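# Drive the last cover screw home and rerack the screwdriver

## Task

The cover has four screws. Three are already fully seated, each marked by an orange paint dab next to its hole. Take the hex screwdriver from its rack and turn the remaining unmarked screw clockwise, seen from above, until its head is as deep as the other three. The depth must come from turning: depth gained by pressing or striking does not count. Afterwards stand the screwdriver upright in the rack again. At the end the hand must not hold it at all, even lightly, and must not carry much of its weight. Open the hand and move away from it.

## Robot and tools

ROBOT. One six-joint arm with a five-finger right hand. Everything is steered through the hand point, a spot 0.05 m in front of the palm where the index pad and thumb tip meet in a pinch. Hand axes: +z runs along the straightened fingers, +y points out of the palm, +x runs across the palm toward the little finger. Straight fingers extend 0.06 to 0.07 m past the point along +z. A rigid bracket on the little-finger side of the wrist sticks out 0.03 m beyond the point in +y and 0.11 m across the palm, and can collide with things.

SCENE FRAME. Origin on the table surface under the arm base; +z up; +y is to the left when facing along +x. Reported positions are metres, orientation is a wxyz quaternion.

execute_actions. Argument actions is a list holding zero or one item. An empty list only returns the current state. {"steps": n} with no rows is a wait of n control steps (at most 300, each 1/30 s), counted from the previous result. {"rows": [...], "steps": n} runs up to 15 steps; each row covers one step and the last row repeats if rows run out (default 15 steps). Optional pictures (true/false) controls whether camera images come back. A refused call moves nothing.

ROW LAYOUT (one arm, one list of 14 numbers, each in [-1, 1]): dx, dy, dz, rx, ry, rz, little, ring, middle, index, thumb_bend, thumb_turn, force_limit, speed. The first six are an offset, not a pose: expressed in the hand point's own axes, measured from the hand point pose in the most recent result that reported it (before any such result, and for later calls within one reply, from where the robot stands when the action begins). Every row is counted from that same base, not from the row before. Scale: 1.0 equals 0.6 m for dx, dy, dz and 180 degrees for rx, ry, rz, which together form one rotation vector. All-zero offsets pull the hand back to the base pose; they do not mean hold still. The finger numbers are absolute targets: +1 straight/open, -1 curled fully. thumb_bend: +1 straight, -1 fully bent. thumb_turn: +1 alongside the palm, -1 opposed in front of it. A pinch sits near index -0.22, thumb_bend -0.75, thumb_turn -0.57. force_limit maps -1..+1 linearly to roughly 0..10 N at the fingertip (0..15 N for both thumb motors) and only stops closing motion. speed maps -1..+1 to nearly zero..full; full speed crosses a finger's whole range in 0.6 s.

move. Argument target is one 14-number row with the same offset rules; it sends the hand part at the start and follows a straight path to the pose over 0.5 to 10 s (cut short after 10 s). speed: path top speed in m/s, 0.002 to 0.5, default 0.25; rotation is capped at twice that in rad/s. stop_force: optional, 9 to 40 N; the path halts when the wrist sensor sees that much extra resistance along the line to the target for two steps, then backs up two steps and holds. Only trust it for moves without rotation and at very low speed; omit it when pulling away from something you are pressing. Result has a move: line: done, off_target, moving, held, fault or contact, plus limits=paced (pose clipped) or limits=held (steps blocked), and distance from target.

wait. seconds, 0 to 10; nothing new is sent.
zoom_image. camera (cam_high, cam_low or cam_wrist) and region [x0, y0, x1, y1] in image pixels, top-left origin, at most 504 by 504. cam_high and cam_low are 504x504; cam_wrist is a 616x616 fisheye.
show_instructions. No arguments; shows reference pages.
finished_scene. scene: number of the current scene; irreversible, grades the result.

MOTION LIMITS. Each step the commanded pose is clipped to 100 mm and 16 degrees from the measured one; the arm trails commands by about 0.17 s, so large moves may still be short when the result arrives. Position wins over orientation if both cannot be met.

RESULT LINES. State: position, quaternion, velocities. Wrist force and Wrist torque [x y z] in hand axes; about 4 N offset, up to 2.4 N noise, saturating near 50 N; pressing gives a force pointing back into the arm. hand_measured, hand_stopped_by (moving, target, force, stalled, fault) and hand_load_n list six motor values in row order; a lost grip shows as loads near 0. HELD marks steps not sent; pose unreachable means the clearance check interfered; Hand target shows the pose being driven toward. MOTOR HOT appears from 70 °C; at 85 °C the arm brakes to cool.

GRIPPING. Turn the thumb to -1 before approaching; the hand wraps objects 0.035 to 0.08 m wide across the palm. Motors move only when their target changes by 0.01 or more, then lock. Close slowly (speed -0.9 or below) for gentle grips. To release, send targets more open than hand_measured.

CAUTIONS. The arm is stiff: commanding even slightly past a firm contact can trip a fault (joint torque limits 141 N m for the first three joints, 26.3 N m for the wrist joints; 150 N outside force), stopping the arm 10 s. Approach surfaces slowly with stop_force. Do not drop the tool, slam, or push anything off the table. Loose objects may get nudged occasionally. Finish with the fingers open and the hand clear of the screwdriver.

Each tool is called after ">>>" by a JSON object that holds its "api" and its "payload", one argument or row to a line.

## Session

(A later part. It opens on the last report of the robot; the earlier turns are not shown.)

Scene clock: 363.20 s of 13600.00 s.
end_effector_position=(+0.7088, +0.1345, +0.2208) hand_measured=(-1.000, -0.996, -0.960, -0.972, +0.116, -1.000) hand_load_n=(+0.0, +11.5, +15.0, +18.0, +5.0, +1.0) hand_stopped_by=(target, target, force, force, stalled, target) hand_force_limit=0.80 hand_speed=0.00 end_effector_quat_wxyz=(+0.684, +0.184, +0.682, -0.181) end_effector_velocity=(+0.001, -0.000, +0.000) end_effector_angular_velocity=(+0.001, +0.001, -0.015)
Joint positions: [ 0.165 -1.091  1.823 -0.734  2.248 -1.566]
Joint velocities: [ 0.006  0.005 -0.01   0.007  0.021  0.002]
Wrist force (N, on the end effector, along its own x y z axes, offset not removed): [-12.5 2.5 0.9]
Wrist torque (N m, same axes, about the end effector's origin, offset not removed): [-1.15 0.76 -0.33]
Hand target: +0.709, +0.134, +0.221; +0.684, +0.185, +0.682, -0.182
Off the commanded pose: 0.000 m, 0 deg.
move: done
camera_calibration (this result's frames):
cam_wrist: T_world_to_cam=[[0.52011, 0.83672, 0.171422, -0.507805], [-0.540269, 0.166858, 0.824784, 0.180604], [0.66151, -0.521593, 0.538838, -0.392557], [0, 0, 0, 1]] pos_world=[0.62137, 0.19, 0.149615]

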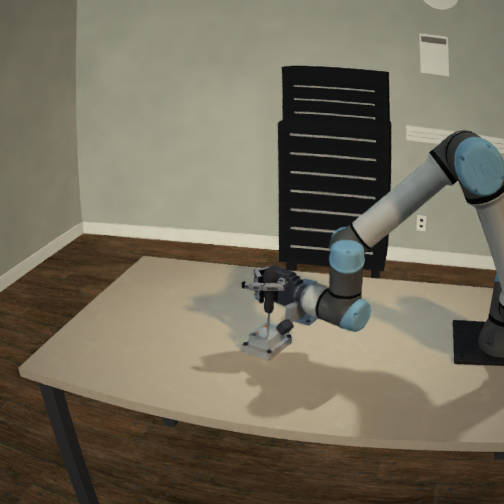

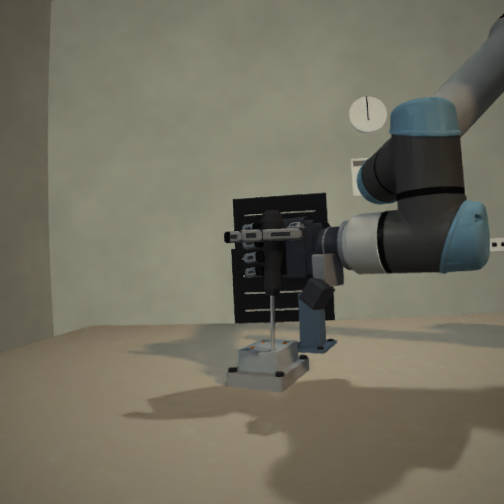

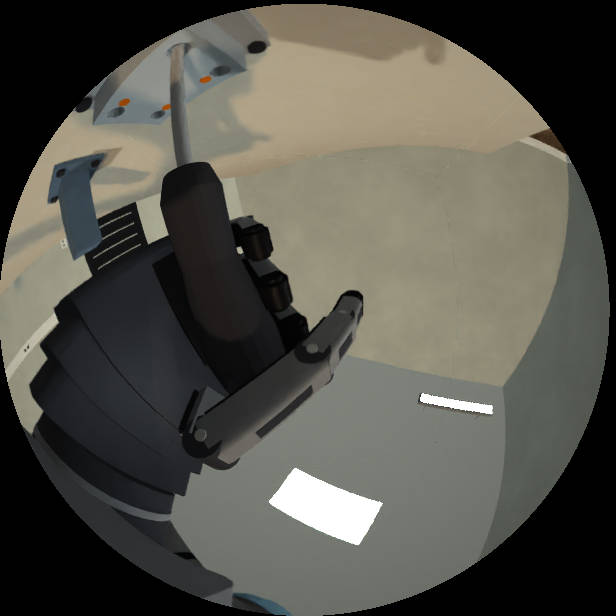

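>>> {"api": "execute_actions", "payload": {
  "actions": [
    {"rows":[[-0.001,0,0,0,0,0,-0.7,-0.7,-0.65,-0.65,0.5,-1,0.8,0.5]],"steps":8}
  ],
  "pictures": false
}}

>>> {"api": "move", "payload": {
  "target": [0,0.0268,-0.029,-0.1667,0,0,-0.7,-0.7,-0.65,-0.65,0.5,-1,0.8,0.5],
  "speed": 0.5
}}

>>> {"api": "execute_actions", "payload": {
  "actions": [
    {"rows":[[0,0,0,0,0,0,-1,-1,-1,-1,0.1,-1,0.8,0]],"steps":15}
  ],
  "pictures": false
}}

>>> {"api": "move", "payload": {
  "target": [-0.04,0,0,0,0,0,-1,-1,-1,-1,0.1,-1,0.8,0],
  "speed": 0.03
}}

>>> {"api": "move", "payload": {
  "target": [-0.167,0,0,0,0,0,-1,-1,-1,-1,0.1,-1,0.8,0],
  "speed": 0.2
}}

>>> {"api": "move", "payload": {
  "target": [0,-0.383,-0.088,0,0,0,-1,-1,-1,-1,0.1,-1,0.8,0],
  "speed": 0.2
}}

>>> {"api": "move", "payload": {
  "target": [0.035,0,0,0,0,0,-1,-1,-1,-1,0.1,-1,0.8,0],
  "speed": 0.05
}}

>>> {"api": "zoom_image", "payload": {
  "camera": "cam_high",
  "region": [270,230,350,320]
}}

>>> {"api": "zoom_image", "payload": {
  "camera": "cam_low",
  "region": [270,240,350,330]
}}

Scene clock: 365.47 s of 13600.00 s.
end_effector_position=(+0.7089, +0.1346, +0.2213) hand_measured=(-0.700, -0.700, -0.650, -0.650, +0.370, -1.000) hand_load_n=(+0.0, +0.0, +0.0, +0.0, +0.0, +0.0) hand_stopped_by=(moving, moving, moving, moving, moving, target) hand_force_limit=0.80 hand_speed=0.50 end_effector_quat_wxyz=(+0.684, +0.184, +0.682, -0.181) end_effector_velocity=(-0.001, +0.000, +0.001) end_effector_angular_velocity=(-0.000, +0.001, +0.004)
Joint positions: [ 0.166 -1.092  1.822 -0.733  2.248 -1.565]
Joint velocities: [-0.001 -0.004  0.002  0.002 -0.005 -0.   ]
Wrist force (N, on the end effector, along its own x y z axes, offset not removed): [-0.2 1.8 1.7]
Wrist torque (N m, same axes, about the end effector's origin, offset not removed): [0.29 -0.11 0.02]
Hand target: +0.709, +0.134, +0.221; +0.684, +0.184, +0.682, -0.181
Off the commanded pose: 0.000 m, 0 deg.
Steps of this call (steps 1 to 60: nothing new was sent; steps 61 to 68: all 8 steps of this action). Readings (end_effector_position | what the end effector reports):
61: (+0.7089, +0.1344, +0.2208) | hand_measured=(-1.000, -0.996, -0.960, -0.972, +0.116, -1.000) hand_load_n=(+0.0, +11.5, +15.0, +18.0, +5.0, +1.0) hand_stopped_by=(moving, moving, moving, moving, moving, target) hand_force_limit=0.80 hand_speed=0.50
62: (+0.7089, +0.1344, +0.2209) | hand_measured=(-1.000, -0.996, -0.960, -0.972, +0.116, -1.000) hand_load_n=(+0.0, +11.5, +15.0, +18.0, +5.0, +1.0) hand_stopped_by=(moving, moving, moving, moving, moving, target) hand_force_limit=0.80 hand_speed=0.50
64: (+0.7089, +0.1346, +0.2211) | hand_measured=(-0.926, -0.924, -0.888, -0.898, +0.160, -1.000) hand_load_n=(+0.0, +0.0, -4.5, +0.0, +2.5, +1.0) hand_stopped_by=(moving, moving, moving, moving, moving, target) hand_force_limit=0.80 hand_speed=0.50
68: the state above

Scene clock: 367.03 s of 13600.00 s.
end_effector_position=(+0.7015, +0.1570, +0.2214) hand_measured=(-0.700, -0.700, -0.650, -0.650, +0.500, -1.000) hand_load_n=(+0.0, +0.0, +0.0, +0.0, +0.0, +0.0) hand_stopped_by=(target, target, target, target, target, target) hand_force_limit=0.80 hand_speed=0.50 end_effector_quat_wxyz=(+0.709, +0.001, +0.706, +0.001) end_effector_velocity=(+0.001, +0.000, +0.000) end_effector_angular_velocity=(-0.000, -0.001, +0.014)
Joint positions: [-0.071 -1.175  1.96  -0.789  1.49  -1.565]
Joint velocities: [-0.007  0.002 -0.003  0.    -0.021 -0.   ]
Wrist force (N, on the end effector, along its own x y z axes, offset not removed): [0.4 2.0 1.2]
Wrist torque (N m, same axes, about the end effector's origin, offset not removed): [0.30 -0.11 0.07]
Hand target: +0.702, +0.157, +0.221; +0.709, +0.001, +0.706, +0.002
Off the commanded pose: 0.000 m, 0 deg.
move: done
camera_calibration (this result's frames):
cam_wrist: T_world_to_cam=[[0.0335794, 0.984896, 0.169861, -0.204607], [-0.553311, -0.123215, 0.823812, 0.227278], [0.832298, -0.121649, 0.540816, -0.559401], [0, 0, 0, 1]] pos_world=[0.598214, 0.16147, 0.150053]

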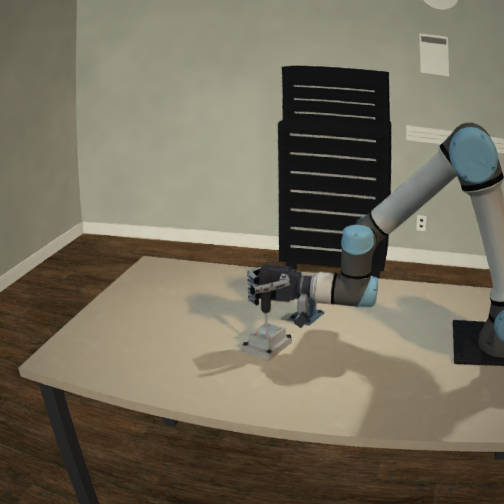

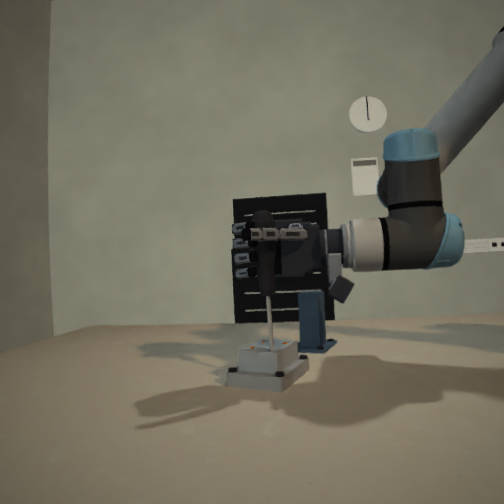

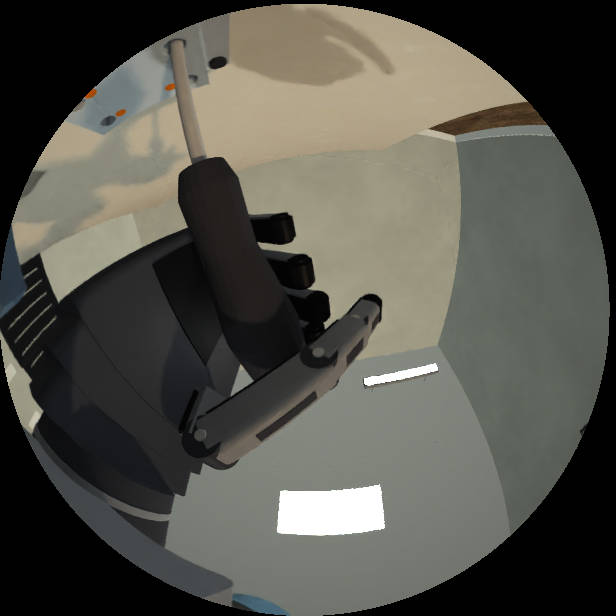

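Scene clock: 367.53 s of 13600.00 s.
end_effector_position=(+0.7016, +0.1569, +0.2214) hand_measured=(-1.000, -0.998, -0.958, -0.972, +0.110, -1.000) hand_load_n=(+0.0, +7.0, +10.5, +10.5, +8.5, +1.5) hand_stopped_by=(target, target, force, force, moving, target) hand_force_limit=0.80 hand_speed=0.00 end_effector_quat_wxyz=(+0.709, +0.001, +0.706, +0.001) end_effector_velocity=(-0.000, +0.001, -0.000) end_effector_angular_velocity=(-0.000, +0.000, +0.001)
Joint positions: [-0.071 -1.175  1.96  -0.789  1.49  -1.565]
Joint velocities: [ 0.001 -0.     0.001 -0.     0.    -0.   ]
Wrist force (N, on the end effector, along its own x y z axes, offset not removed): [-0.6 1.1 2.2]
Wrist torque (N m, same axes, about the end effector's origin, offset not removed): [0.20 -0.16 -0.09]
Hand target: +0.702, +0.157, +0.221; +0.709, +0.001, +0.706, +0.001
Off the commanded pose: 0.000 m, 0 deg.
Steps of this call (steps 1 to 15: all 15 steps of this action). Readings (end_effector_position | what the end effector reports):
1: (+0.7016, +0.1570, +0.2214) | hand_measured=(-0.700, -0.700, -0.650, -0.650, +0.500, -1.000) hand_load_n=(+0.0, +0.0, +0.0, +0.0, +0.0, +0.0) hand_stopped_by=(moving, moving, moving, moving, moving, target) hand_force_limit=0.80 hand_speed=0.00
2: (+0.7016, +0.1570, +0.2214) | hand_measured=(-0.700, -0.700, -0.650, -0.650, +0.500, -1.000) hand_load_n=(+0.0, +0.0, +0.0, +0.0, +0.0, +0.0) hand_stopped_by=(moving, moving, moving, moving, moving, target) hand_force_limit=0.80 hand_speed=0.00
4: (+0.7016, +0.1570, +0.2214) | hand_measured=(-0.750, -0.750, -0.700, -0.700, +0.468, -1.000) hand_load_n=(+0.0, +0.0, +0.0, +0.0, +0.0, +0.0) hand_stopped_by=(moving, moving, moving, moving, moving, target) hand_force_limit=0.80 hand_speed=0.00
8: (+0.7016, +0.1569, +0.2214) | hand_measured=(-0.972, -0.972, -0.922, -0.922, +0.328, -1.000) hand_load_n=(+0.0, +3.0, +1.0, +0.0, +0.0, +0.0) hand_stopped_by=(moving, moving, moving, moving, moving, target) hand_force_limit=0.80 hand_speed=0.00
15: the state above

Scene clock: 368.93 s of 13600.00 s.
end_effector_position=(+0.7015, +0.1569, +0.2451) hand_measured=(-1.000, -0.998, -0.958, -0.972, +0.114, -1.000) hand_load_n=(+0.0, +6.5, +10.5, +11.0, +8.0, +2.0) hand_stopped_by=(target, target, force, force, stalled, target) hand_force_limit=0.80 hand_speed=0.00 end_effector_quat_wxyz=(+0.709, +0.001, +0.706, +0.001) end_effector_velocity=(-0.000, +0.000, +0.003) end_effector_angular_velocity=(-0.000, -0.000, +0.001)
Joint positions: [-0.072 -1.217  1.941 -0.729  1.489 -1.565]
Joint velocities: [-0.    -0.005 -0.003  0.007 -0.001 -0.   ]
Wrist force (N, on the end effector, along its own x y z axes, offset not removed): [2.1 1.8 1.1]
Wrist torque (N m, same axes, about the end effector's origin, offset not removed): [0.35 -0.24 0.14]
Hand target: +0.701, +0.157, +0.245; +0.709, +0.001, +0.706, +0.001
Off the commanded pose: 0.000 m, 0 deg.
move: done
camera_calibration (this result's frames):
cam_wrist: T_world_to_cam=[[0.0335946, 0.984898, 0.169847, -0.208547], [-0.553375, -0.123186, 0.823773, 0.207793], [0.832255, -0.121664, 0.540879, -0.572148], [0, 0, 0, 1]] pos_world=[0.598166, 0.161385, 0.173709]

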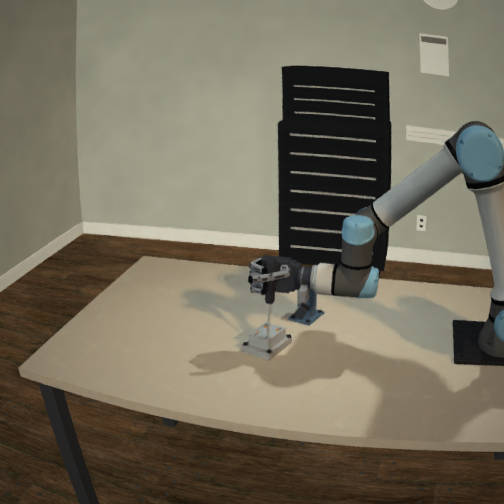

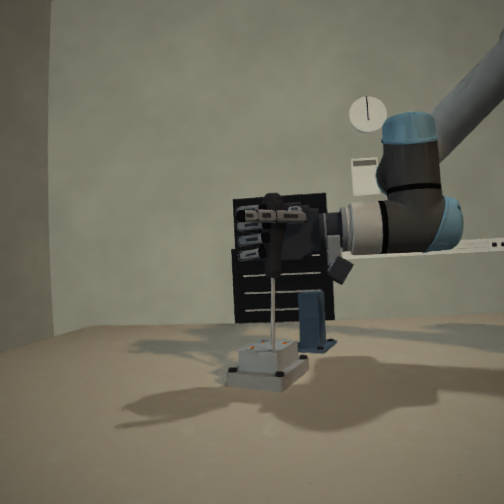

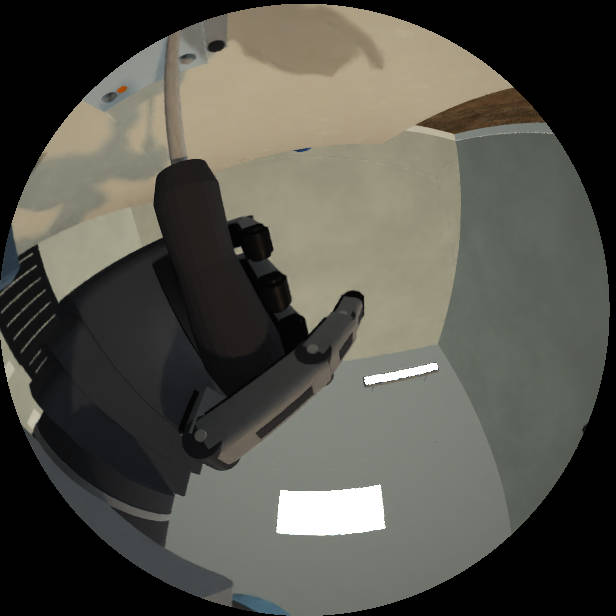

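Scene clock: 370.07 s of 13600.00 s.
end_effector_position=(+0.7011, +0.1566, +0.3449) hand_measured=(-1.000, -0.998, -0.958, -0.972, +0.114, -1.000) hand_load_n=(+0.0, +6.5, +10.5, +11.0, +8.0, +2.0) hand_stopped_by=(target, target, force, force, stalled, target) hand_force_limit=0.80 hand_speed=0.00 end_effector_quat_wxyz=(+0.709, +0.001, +0.706, +0.001) end_effector_velocity=(-0.000, -0.000, +0.003) end_effector_angular_velocity=(-0.000, +0.001, -0.001)
Joint positions: [-0.073 -1.356  1.823 -0.472  1.488 -1.565]
Joint velocities: [-0.    -0.004 -0.005  0.01   0.001 -0.   ]
Wrist force (N, on the end effector, along its own x y z axes, offset not removed): [1.4 1.5 1.1]
Wrist torque (N m, same axes, about the end effector's origin, offset not removed): [0.25 -0.18 0.06]
Hand target: +0.701, +0.157, +0.345; +0.709, +0.001, +0.706, +0.001
Off the commanded pose: 0.000 m, 0 deg.
move: done
camera_calibration (this result's frames):
cam_wrist: T_world_to_cam=[[0.0335634, 0.984892, 0.169886, -0.225219], [-0.553541, -0.12321, 0.823657, 0.125443], [0.832145, -0.121683, 0.541043, -0.625809], [0, 0, 0, 1]] pos_world=[0.597761, 0.161121, 0.273529]

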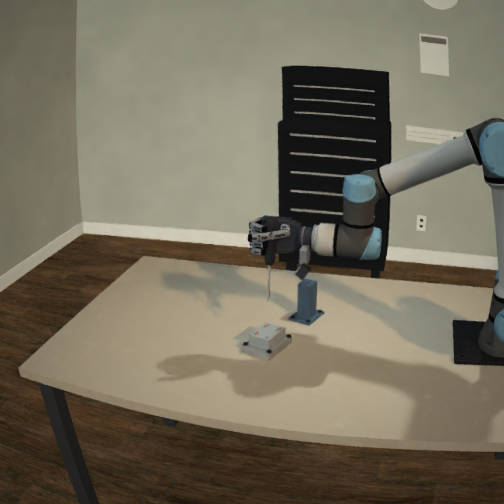

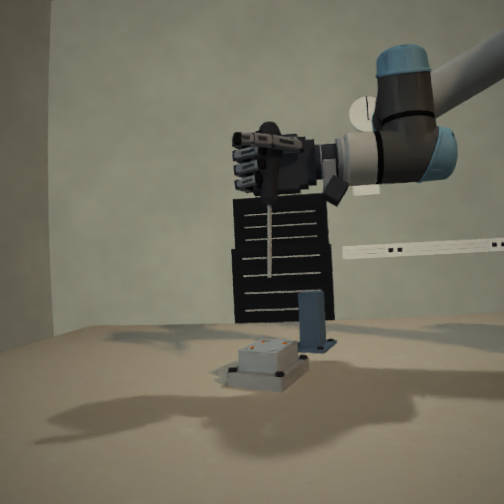

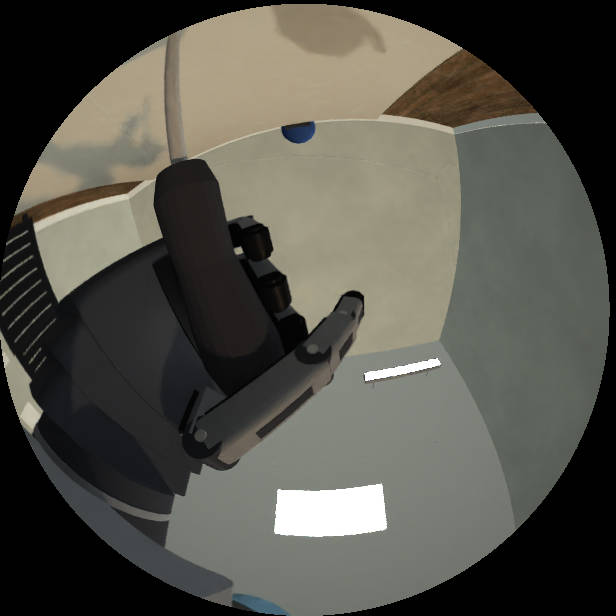

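Scene clock: 371.90 s of 13600.00 s.
end_effector_position=(+0.6479, -0.0728, +0.3440) hand_measured=(-1.000, -0.998, -0.958, -0.972, +0.114, -1.000) hand_load_n=(+0.0, +6.5, +10.5, +11.0, +8.0, +2.0) hand_stopped_by=(target, target, force, force, stalled, target) hand_force_limit=0.80 hand_speed=0.00 end_effector_quat_wxyz=(+0.709, +0.001, +0.706, +0.001) end_effector_velocity=(-0.001, -0.002, -0.000) end_effector_angular_velocity=(+0.001, +0.001, +0.002)
Joint positions: [-0.636 -1.451  1.941 -0.496  0.925 -1.562]
Joint velocities: [-0.007  0.001 -0.001  0.002 -0.009  0.   ]
Wrist force (N, on the end effector, along its own x y z axes, offset not removed): [2.1 3.1 2.1]
Wrist torque (N m, same axes, about the end effector's origin, offset not removed): [0.40 -0.27 0.19]
Hand target: +0.648, -0.073, +0.344; +0.709, +0.001, +0.706, +0.001
Off the commanded pose: 0.000 m, 0 deg.
move: done
camera_calibration (this result's frames):
cam_wrist: T_world_to_cam=[[0.0337968, 0.984934, 0.169597, 0.00263067], [-0.553423, -0.122859, 0.823789, 0.068412], [0.832214, -0.1217, 0.540933, -0.609013], [0, 0, 0, 1]] pos_world=[0.544601, -0.0683031, 0.272632]

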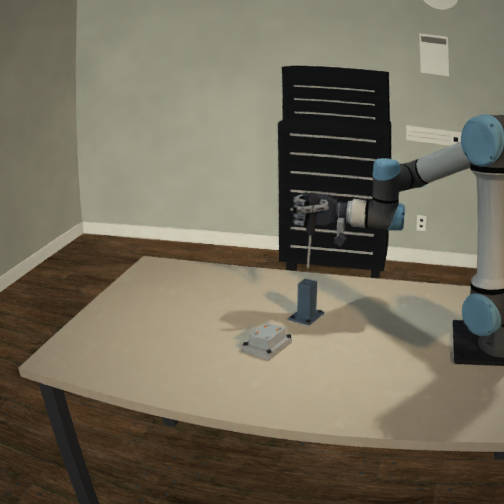

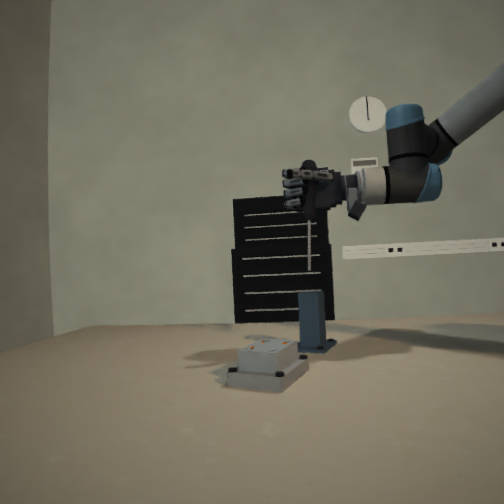

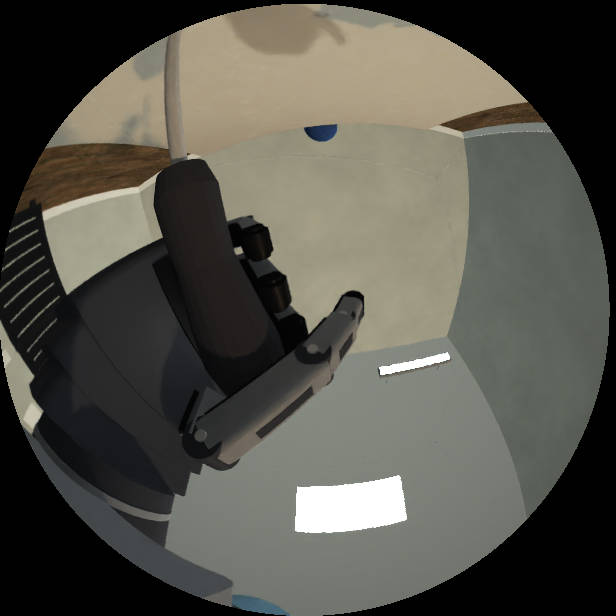

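Scene clock: 372.77 s of 13600.00 s.
end_effector_position=(+0.6480, -0.0727, +0.3234) hand_measured=(-1.000, -0.998, -0.958, -0.972, +0.114, -1.000) hand_load_n=(+0.0, +6.5, +10.5, +11.0, +8.0, +2.0) hand_stopped_by=(target, target, force, force, stalled, target) hand_force_limit=0.80 hand_speed=0.00 end_effector_quat_wxyz=(+0.709, +0.001, +0.706, +0.001) end_effector_velocity=(+0.000, -0.000, -0.003) end_effector_angular_velocity=(+0.000, +0.000, -0.001)
Joint positions: [-0.636 -1.425  1.971 -0.552  0.925 -1.563]
Joint velocities: [ 0.001  0.005  0.004 -0.009  0.001 -0.   ]
Wrist force (N, on the end effector, along its own x y z axes, offset not removed): [1.1 2.9 0.7]
Wrist torque (N m, same axes, about the end effector's origin, offset not removed): [0.49 -0.08 0.08]
Hand target: +0.648, -0.073, +0.323; +0.709, +0.001, +0.706, +0.001
Off the commanded pose: 0.000 m, 0 deg.
move: done
camera_calibration (this result's frames):
cam_wrist: T_world_to_cam=[[0.0338191, 0.984979, 0.169331, 0.00614642], [-0.553366, -0.122633, 0.823861, 0.0854103], [0.832251, -0.121564, 0.540907, -0.597916], [0, 0, 0, 1]] pos_world=[0.544671, -0.0682652, 0.25201]

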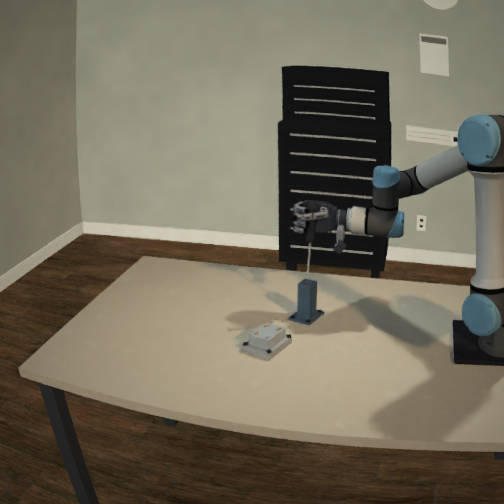

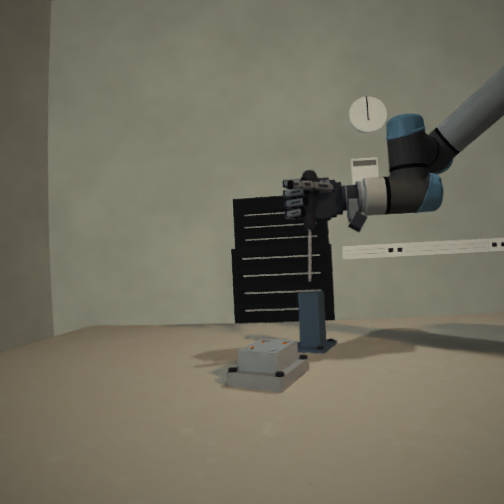

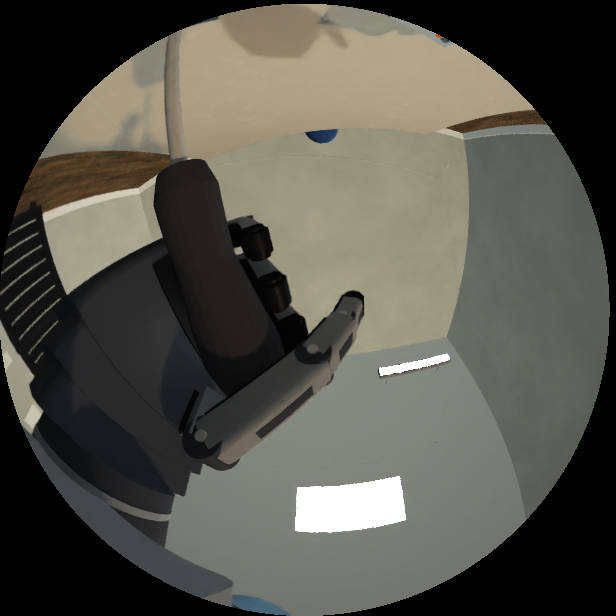

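Region (270, 230, 350, 320) of cam_high's 504x504 image, scaled by 5.600, with more detail than that image has.

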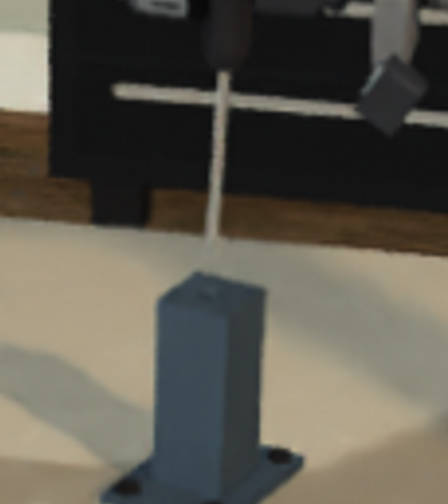

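Region (270, 240, 350, 330) of cam_low's 504x504 image, scaled by 5.600, with more detail than that image has.

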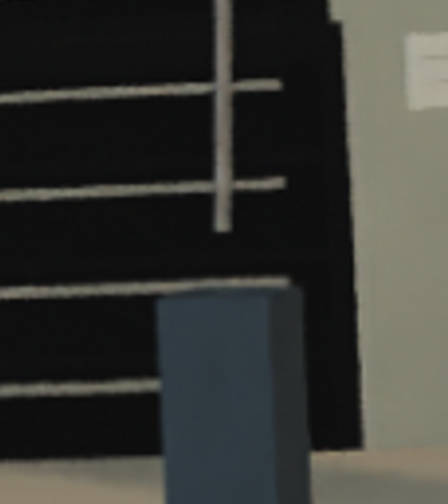

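>>> {"api": "move", "payload": {
  "target": [0.027,0,0.001,0,0,0,-1,-1,-1,-1,0.1,-1,0.8,0],
  "speed": 0.04
}}

>>> {"api": "zoom_image", "payload": {
  "camera": "cam_high",
  "region": [285,255,330,305]
}}

>>> {"api": "zoom_image", "payload": {
  "camera": "cam_low",
  "region": [285,265,335,315]
}}

Scene clock: 374.37 s of 13600.00 s.
end_effector_position=(+0.6486, -0.0727, +0.3076) hand_measured=(-1.000, -0.998, -0.958, -0.972, +0.114, -1.000) hand_load_n=(+0.0, +6.5, +10.5, +11.0, +8.0, +2.0) hand_stopped_by=(target, target, force, force, stalled, target) hand_force_limit=0.80 hand_speed=0.00 end_effector_quat_wxyz=(+0.709, +0.001, +0.706, +0.001) end_effector_velocity=(+0.000, +0.001, -0.003) end_effector_angular_velocity=(-0.000, -0.000, +0.002)
Joint positions: [-0.635 -1.402  1.991 -0.595  0.926 -1.563]
Joint velocities: [ 0.001  0.005  0.003 -0.009 -0.     0.   ]
Wrist force (N, on the end effector, along its own x y z axes, offset not removed): [0.5 1.6 1.2]
Wrist torque (N m, same axes, about the end effector's origin, offset not removed): [0.25 -0.01 0.00]
Hand target: +0.649, -0.073, +0.307; +0.709, +0.001, +0.706, +0.001
Off the commanded pose: 0.000 m, 0 deg.
move: done
camera_calibration (this result's frames):
cam_wrist: T_world_to_cam=[[0.0338252, 0.984987, 0.169281, 0.00877644], [-0.55332, -0.122594, 0.823898, 0.0987681], [0.832282, -0.121535, 0.540866, -0.589891], [0, 0, 0, 1]] pos_world=[0.545309, -0.0682286, 0.236191]

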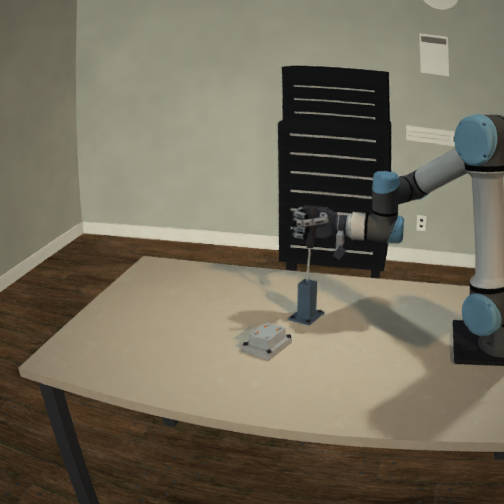

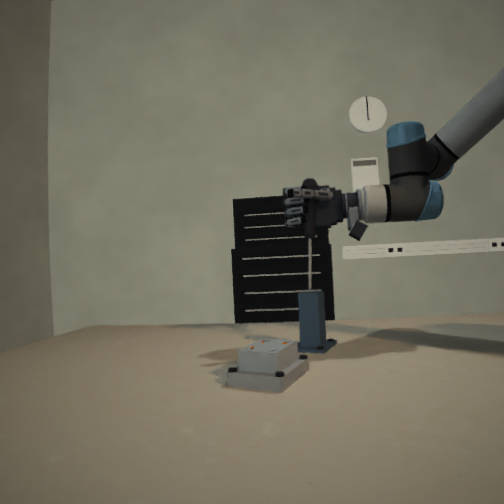

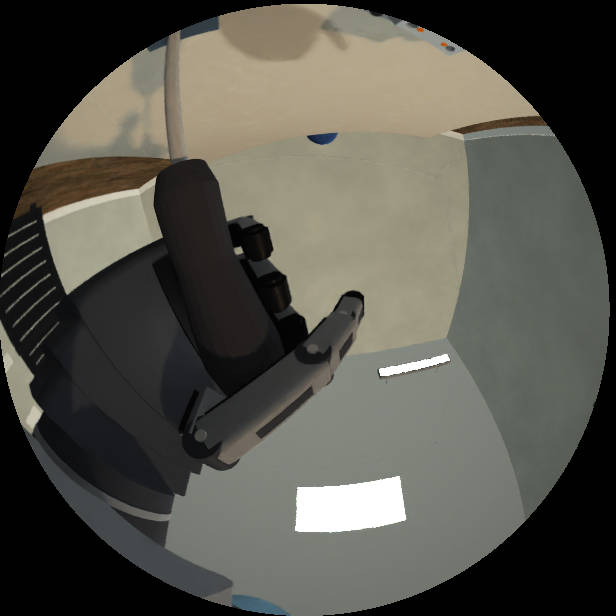

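Region (285, 255, 330, 305) of cam_high's 504x504 image, scaled by 10.080, with more detail than that image has; it fills the left 454 columns of this view, and the rest is white.

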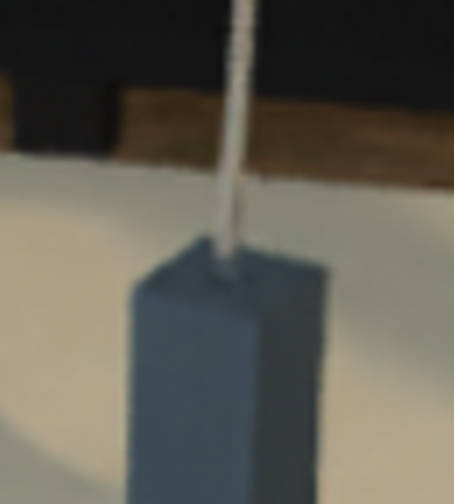

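Region (285, 265, 335, 315) of cam_low's 504x504 image, scaled by 10.080, with more detail than that image has.

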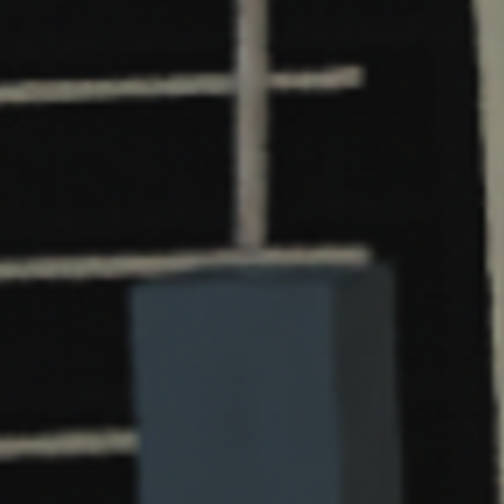

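Aligned; descending slowly.

>>> {"api": "move", "payload": {
  "target": [0.025,0,0,0,0,0,-1,-1,-1,-1,0.1,-1,0.8,0],
  "speed": 0.004,
  "stop_force": 9
}}

>>> {"api": "zoom_image", "payload": {
  "camera": "cam_high",
  "region": [285,255,330,305]
}}

Scene clock: 378.90 s of 13600.00 s.
end_effector_position=(+0.6487, -0.0727, +0.2927) hand_measured=(-1.000, -0.998, -0.958, -0.972, +0.114, -1.000) hand_load_n=(+0.0, +6.5, +10.5, +11.0, +8.0, +3.0) hand_stopped_by=(target, target, force, force, stalled, target) hand_force_limit=0.80 hand_speed=0.00 end_effector_quat_wxyz=(+0.709, +0.001, +0.706, +0.001) end_effector_velocity=(-0.000, -0.000, -0.001) end_effector_angular_velocity=(-0.000, -0.001, -0.000)
Joint positions: [-0.635 -1.38   2.01  -0.636  0.927 -1.563]
Joint velocities: [-0.     0.001  0.001 -0.004  0.     0.   ]
Wrist force (N, on the end effector, along its own x y z axes, offset not removed): [1.4 2.4 -0.2]
Wrist torque (N m, same axes, about the end effector's origin, offset not removed): [0.41 -0.15 0.14]
Hand target: +0.649, -0.073, +0.293; +0.709, +0.001, +0.706, +0.001
Off the commanded pose: 0.000 m, 0 deg.
move: done
camera_calibration (this result's frames):
cam_wrist: T_world_to_cam=[[0.0338263, 0.984986, 0.169289, 0.0112542], [-0.553312, -0.122602, 0.823902, 0.111044], [0.832287, -0.121539, 0.540857, -0.581898], [0, 0, 0, 1]] pos_world=[0.545367, -0.0681944, 0.221329]

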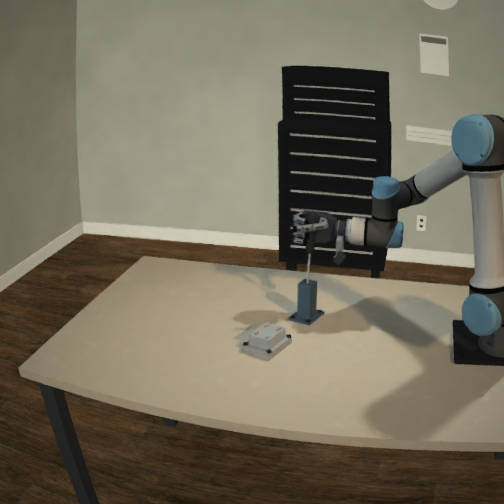

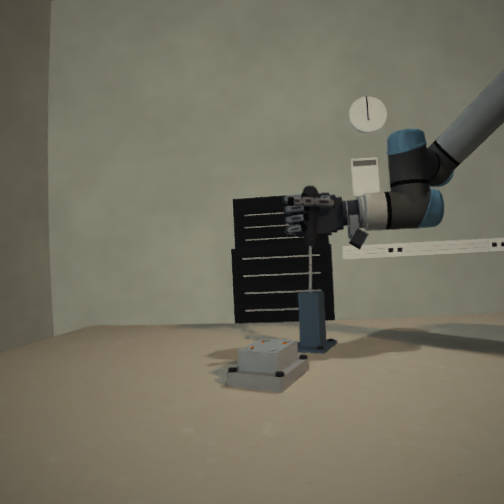

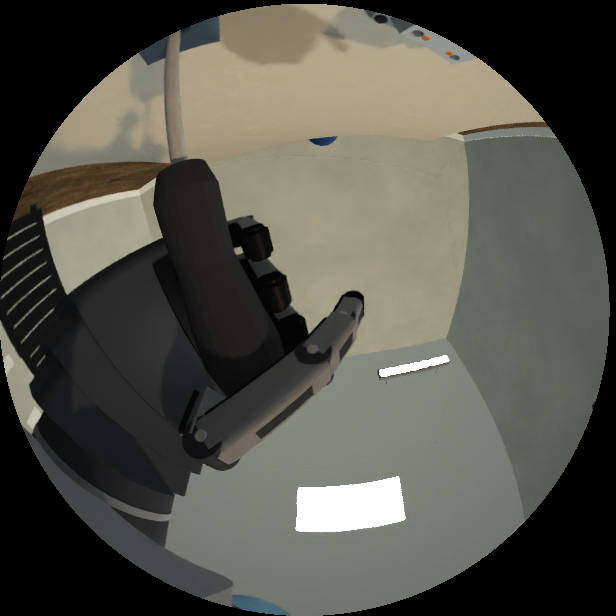

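Region (285, 255, 330, 305) of cam_high's 504x504 image, scaled by 10.080, with more detail than that image has; it fills the left 454 columns of this view, and the rest is white.

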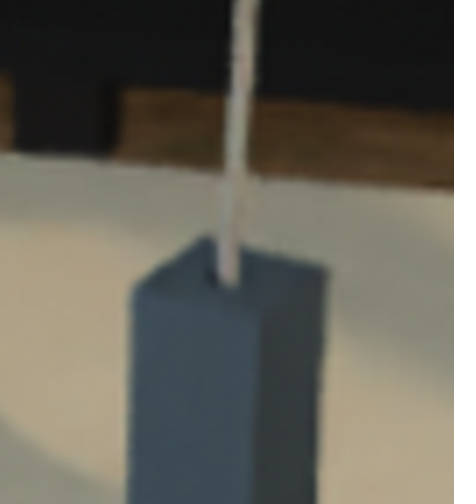

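>>> {"api": "move", "payload": {
  "target": [0.13,0,0,0,0,0,-1,-1,-1,-1,0.1,-1,0.8,0],
  "speed": 0.03
}}

>>> {"api": "move", "payload": {
  "target": [0.04,0,0,0,0,0,-1,-1,-1,-1,0.1,-1,0.8,0],
  "speed": 0.003,
  "stop_force": 9
}}

Scene clock: 382.73 s of 13600.00 s.
end_effector_position=(+0.6490, -0.0725, +0.2152) hand_measured=(-1.000, -0.998, -0.958, -0.972, +0.114, -1.000) hand_load_n=(+0.0, +7.5, +11.5, +12.0, +6.5, +5.0) hand_stopped_by=(target, target, force, force, stalled, target) hand_force_limit=0.80 hand_speed=0.00 end_effector_quat_wxyz=(+0.709, +0.001, +0.706, +0.001) end_effector_velocity=(-0.001, +0.001, -0.005) end_effector_angular_velocity=(+0.003, +0.004, +0.002)
Joint positions: [-0.634 -1.241  2.086 -0.852  0.928 -1.563]
Joint velocities: [ 0.001  0.006  0.005 -0.006 -0.002  0.   ]
Wrist force (N, on the end effector, along its own x y z axes, offset not removed): [-27.7 -2.1 22.1]
Wrist torque (N m, same axes, about the end effector's origin, offset not removed): [-0.37 1.02 -0.52]
Hand target: +0.649, -0.072, +0.215; +0.709, +0.001, +0.706, +0.001
Off the commanded pose: 0.000 m, 0 deg.
move: done
camera_calibration (this result's frames):
cam_wrist: T_world_to_cam=[[0.0338185, 0.985048, 0.16893, 0.0243224], [-0.553491, -0.12228, 0.823829, 0.175292], [0.832168, -0.121362, 0.54108, -0.54019], [0, 0, 0, 1]] pos_world=[0.545729, -0.0680825, 0.143766]

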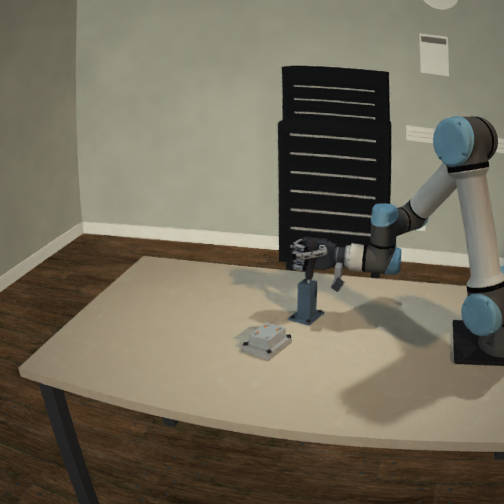

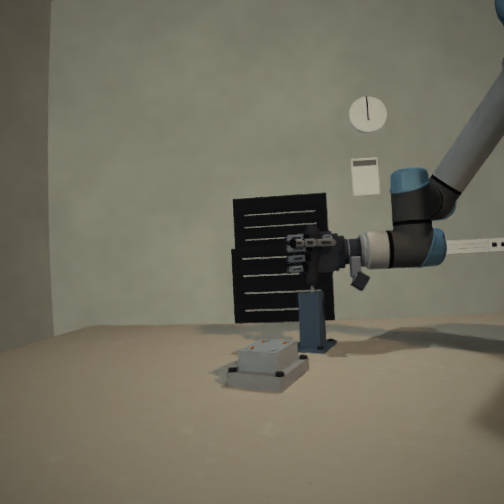

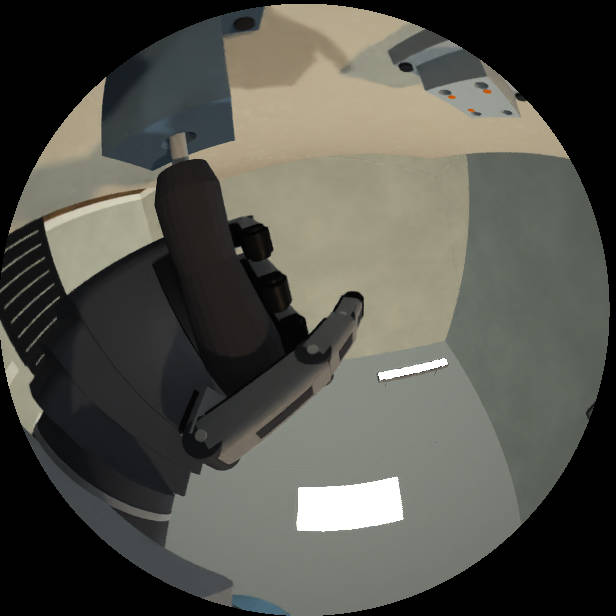

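Scene clock: 384.07 s of 13600.00 s.
end_effector_position=(+0.6490, -0.0725, +0.2123) hand_measured=(-1.000, -0.998, -0.958, -0.972, +0.114, -1.000) hand_load_n=(+0.0, +8.5, +12.0, +13.0, +5.5, +5.5) hand_stopped_by=(target, target, force, force, stalled, target) hand_force_limit=0.80 hand_speed=0.00 end_effector_quat_wxyz=(+0.709, +0.001, +0.706, +0.001) end_effector_velocity=(-0.000, +0.000, +0.000) end_effector_angular_velocity=(+0.002, +0.002, +0.000)
Joint positions: [-0.633 -1.235  2.088 -0.86   0.928 -1.563]
Joint velocities: [-0.    -0.002  0.     0.005 -0.    -0.   ]
Wrist force (N, on the end effector, along its own x y z axes, offset not removed): [-32.2 -3.4 29.5]
Wrist torque (N m, same axes, about the end effector's origin, offset not removed): [-0.66 0.97 -0.48]
Hand target: +0.649, -0.073, +0.212; +0.709, +0.001, +0.706, +0.001
Off the commanded pose: 0.021 m, 0 deg.
move: contact
camera_calibration (this result's frames):
cam_wrist: T_world_to_cam=[[0.0338132, 0.985056, 0.168882, 0.0248197], [-0.55355, -0.122234, 0.823797, 0.177731], [0.83213, -0.12134, 0.541144, -0.538618], [0, 0, 0, 1]] pos_world=[0.545744, -0.0680799, 0.140864]

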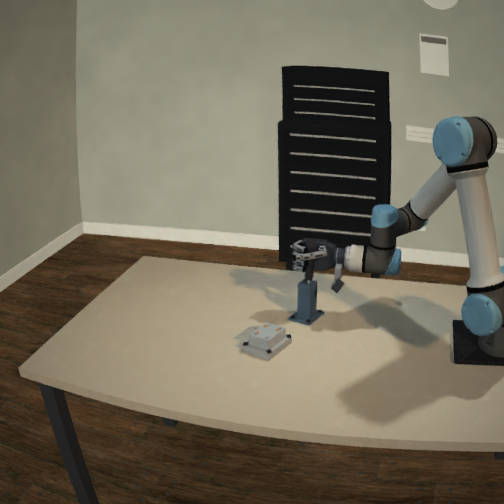

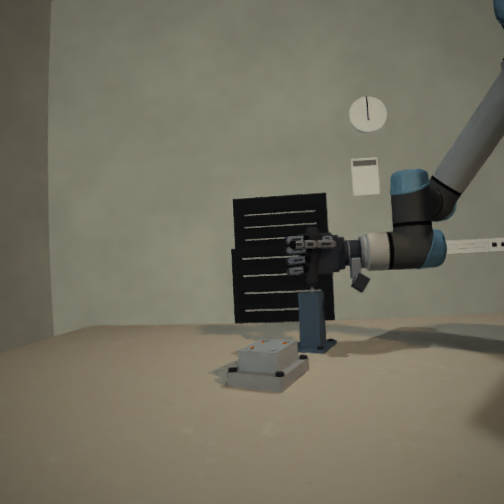

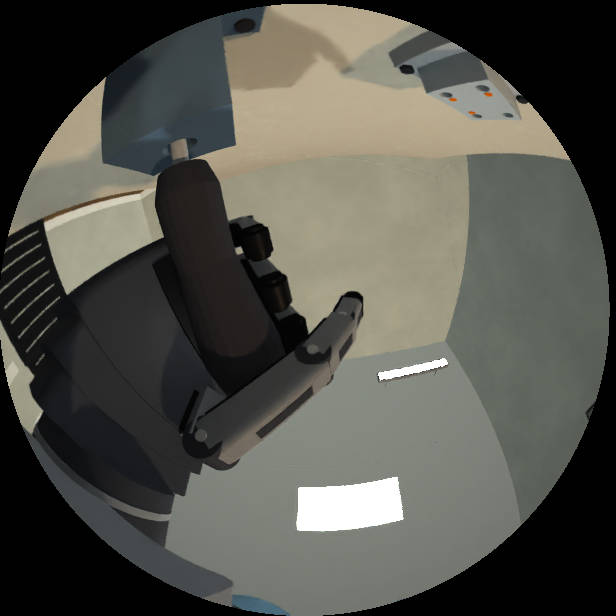

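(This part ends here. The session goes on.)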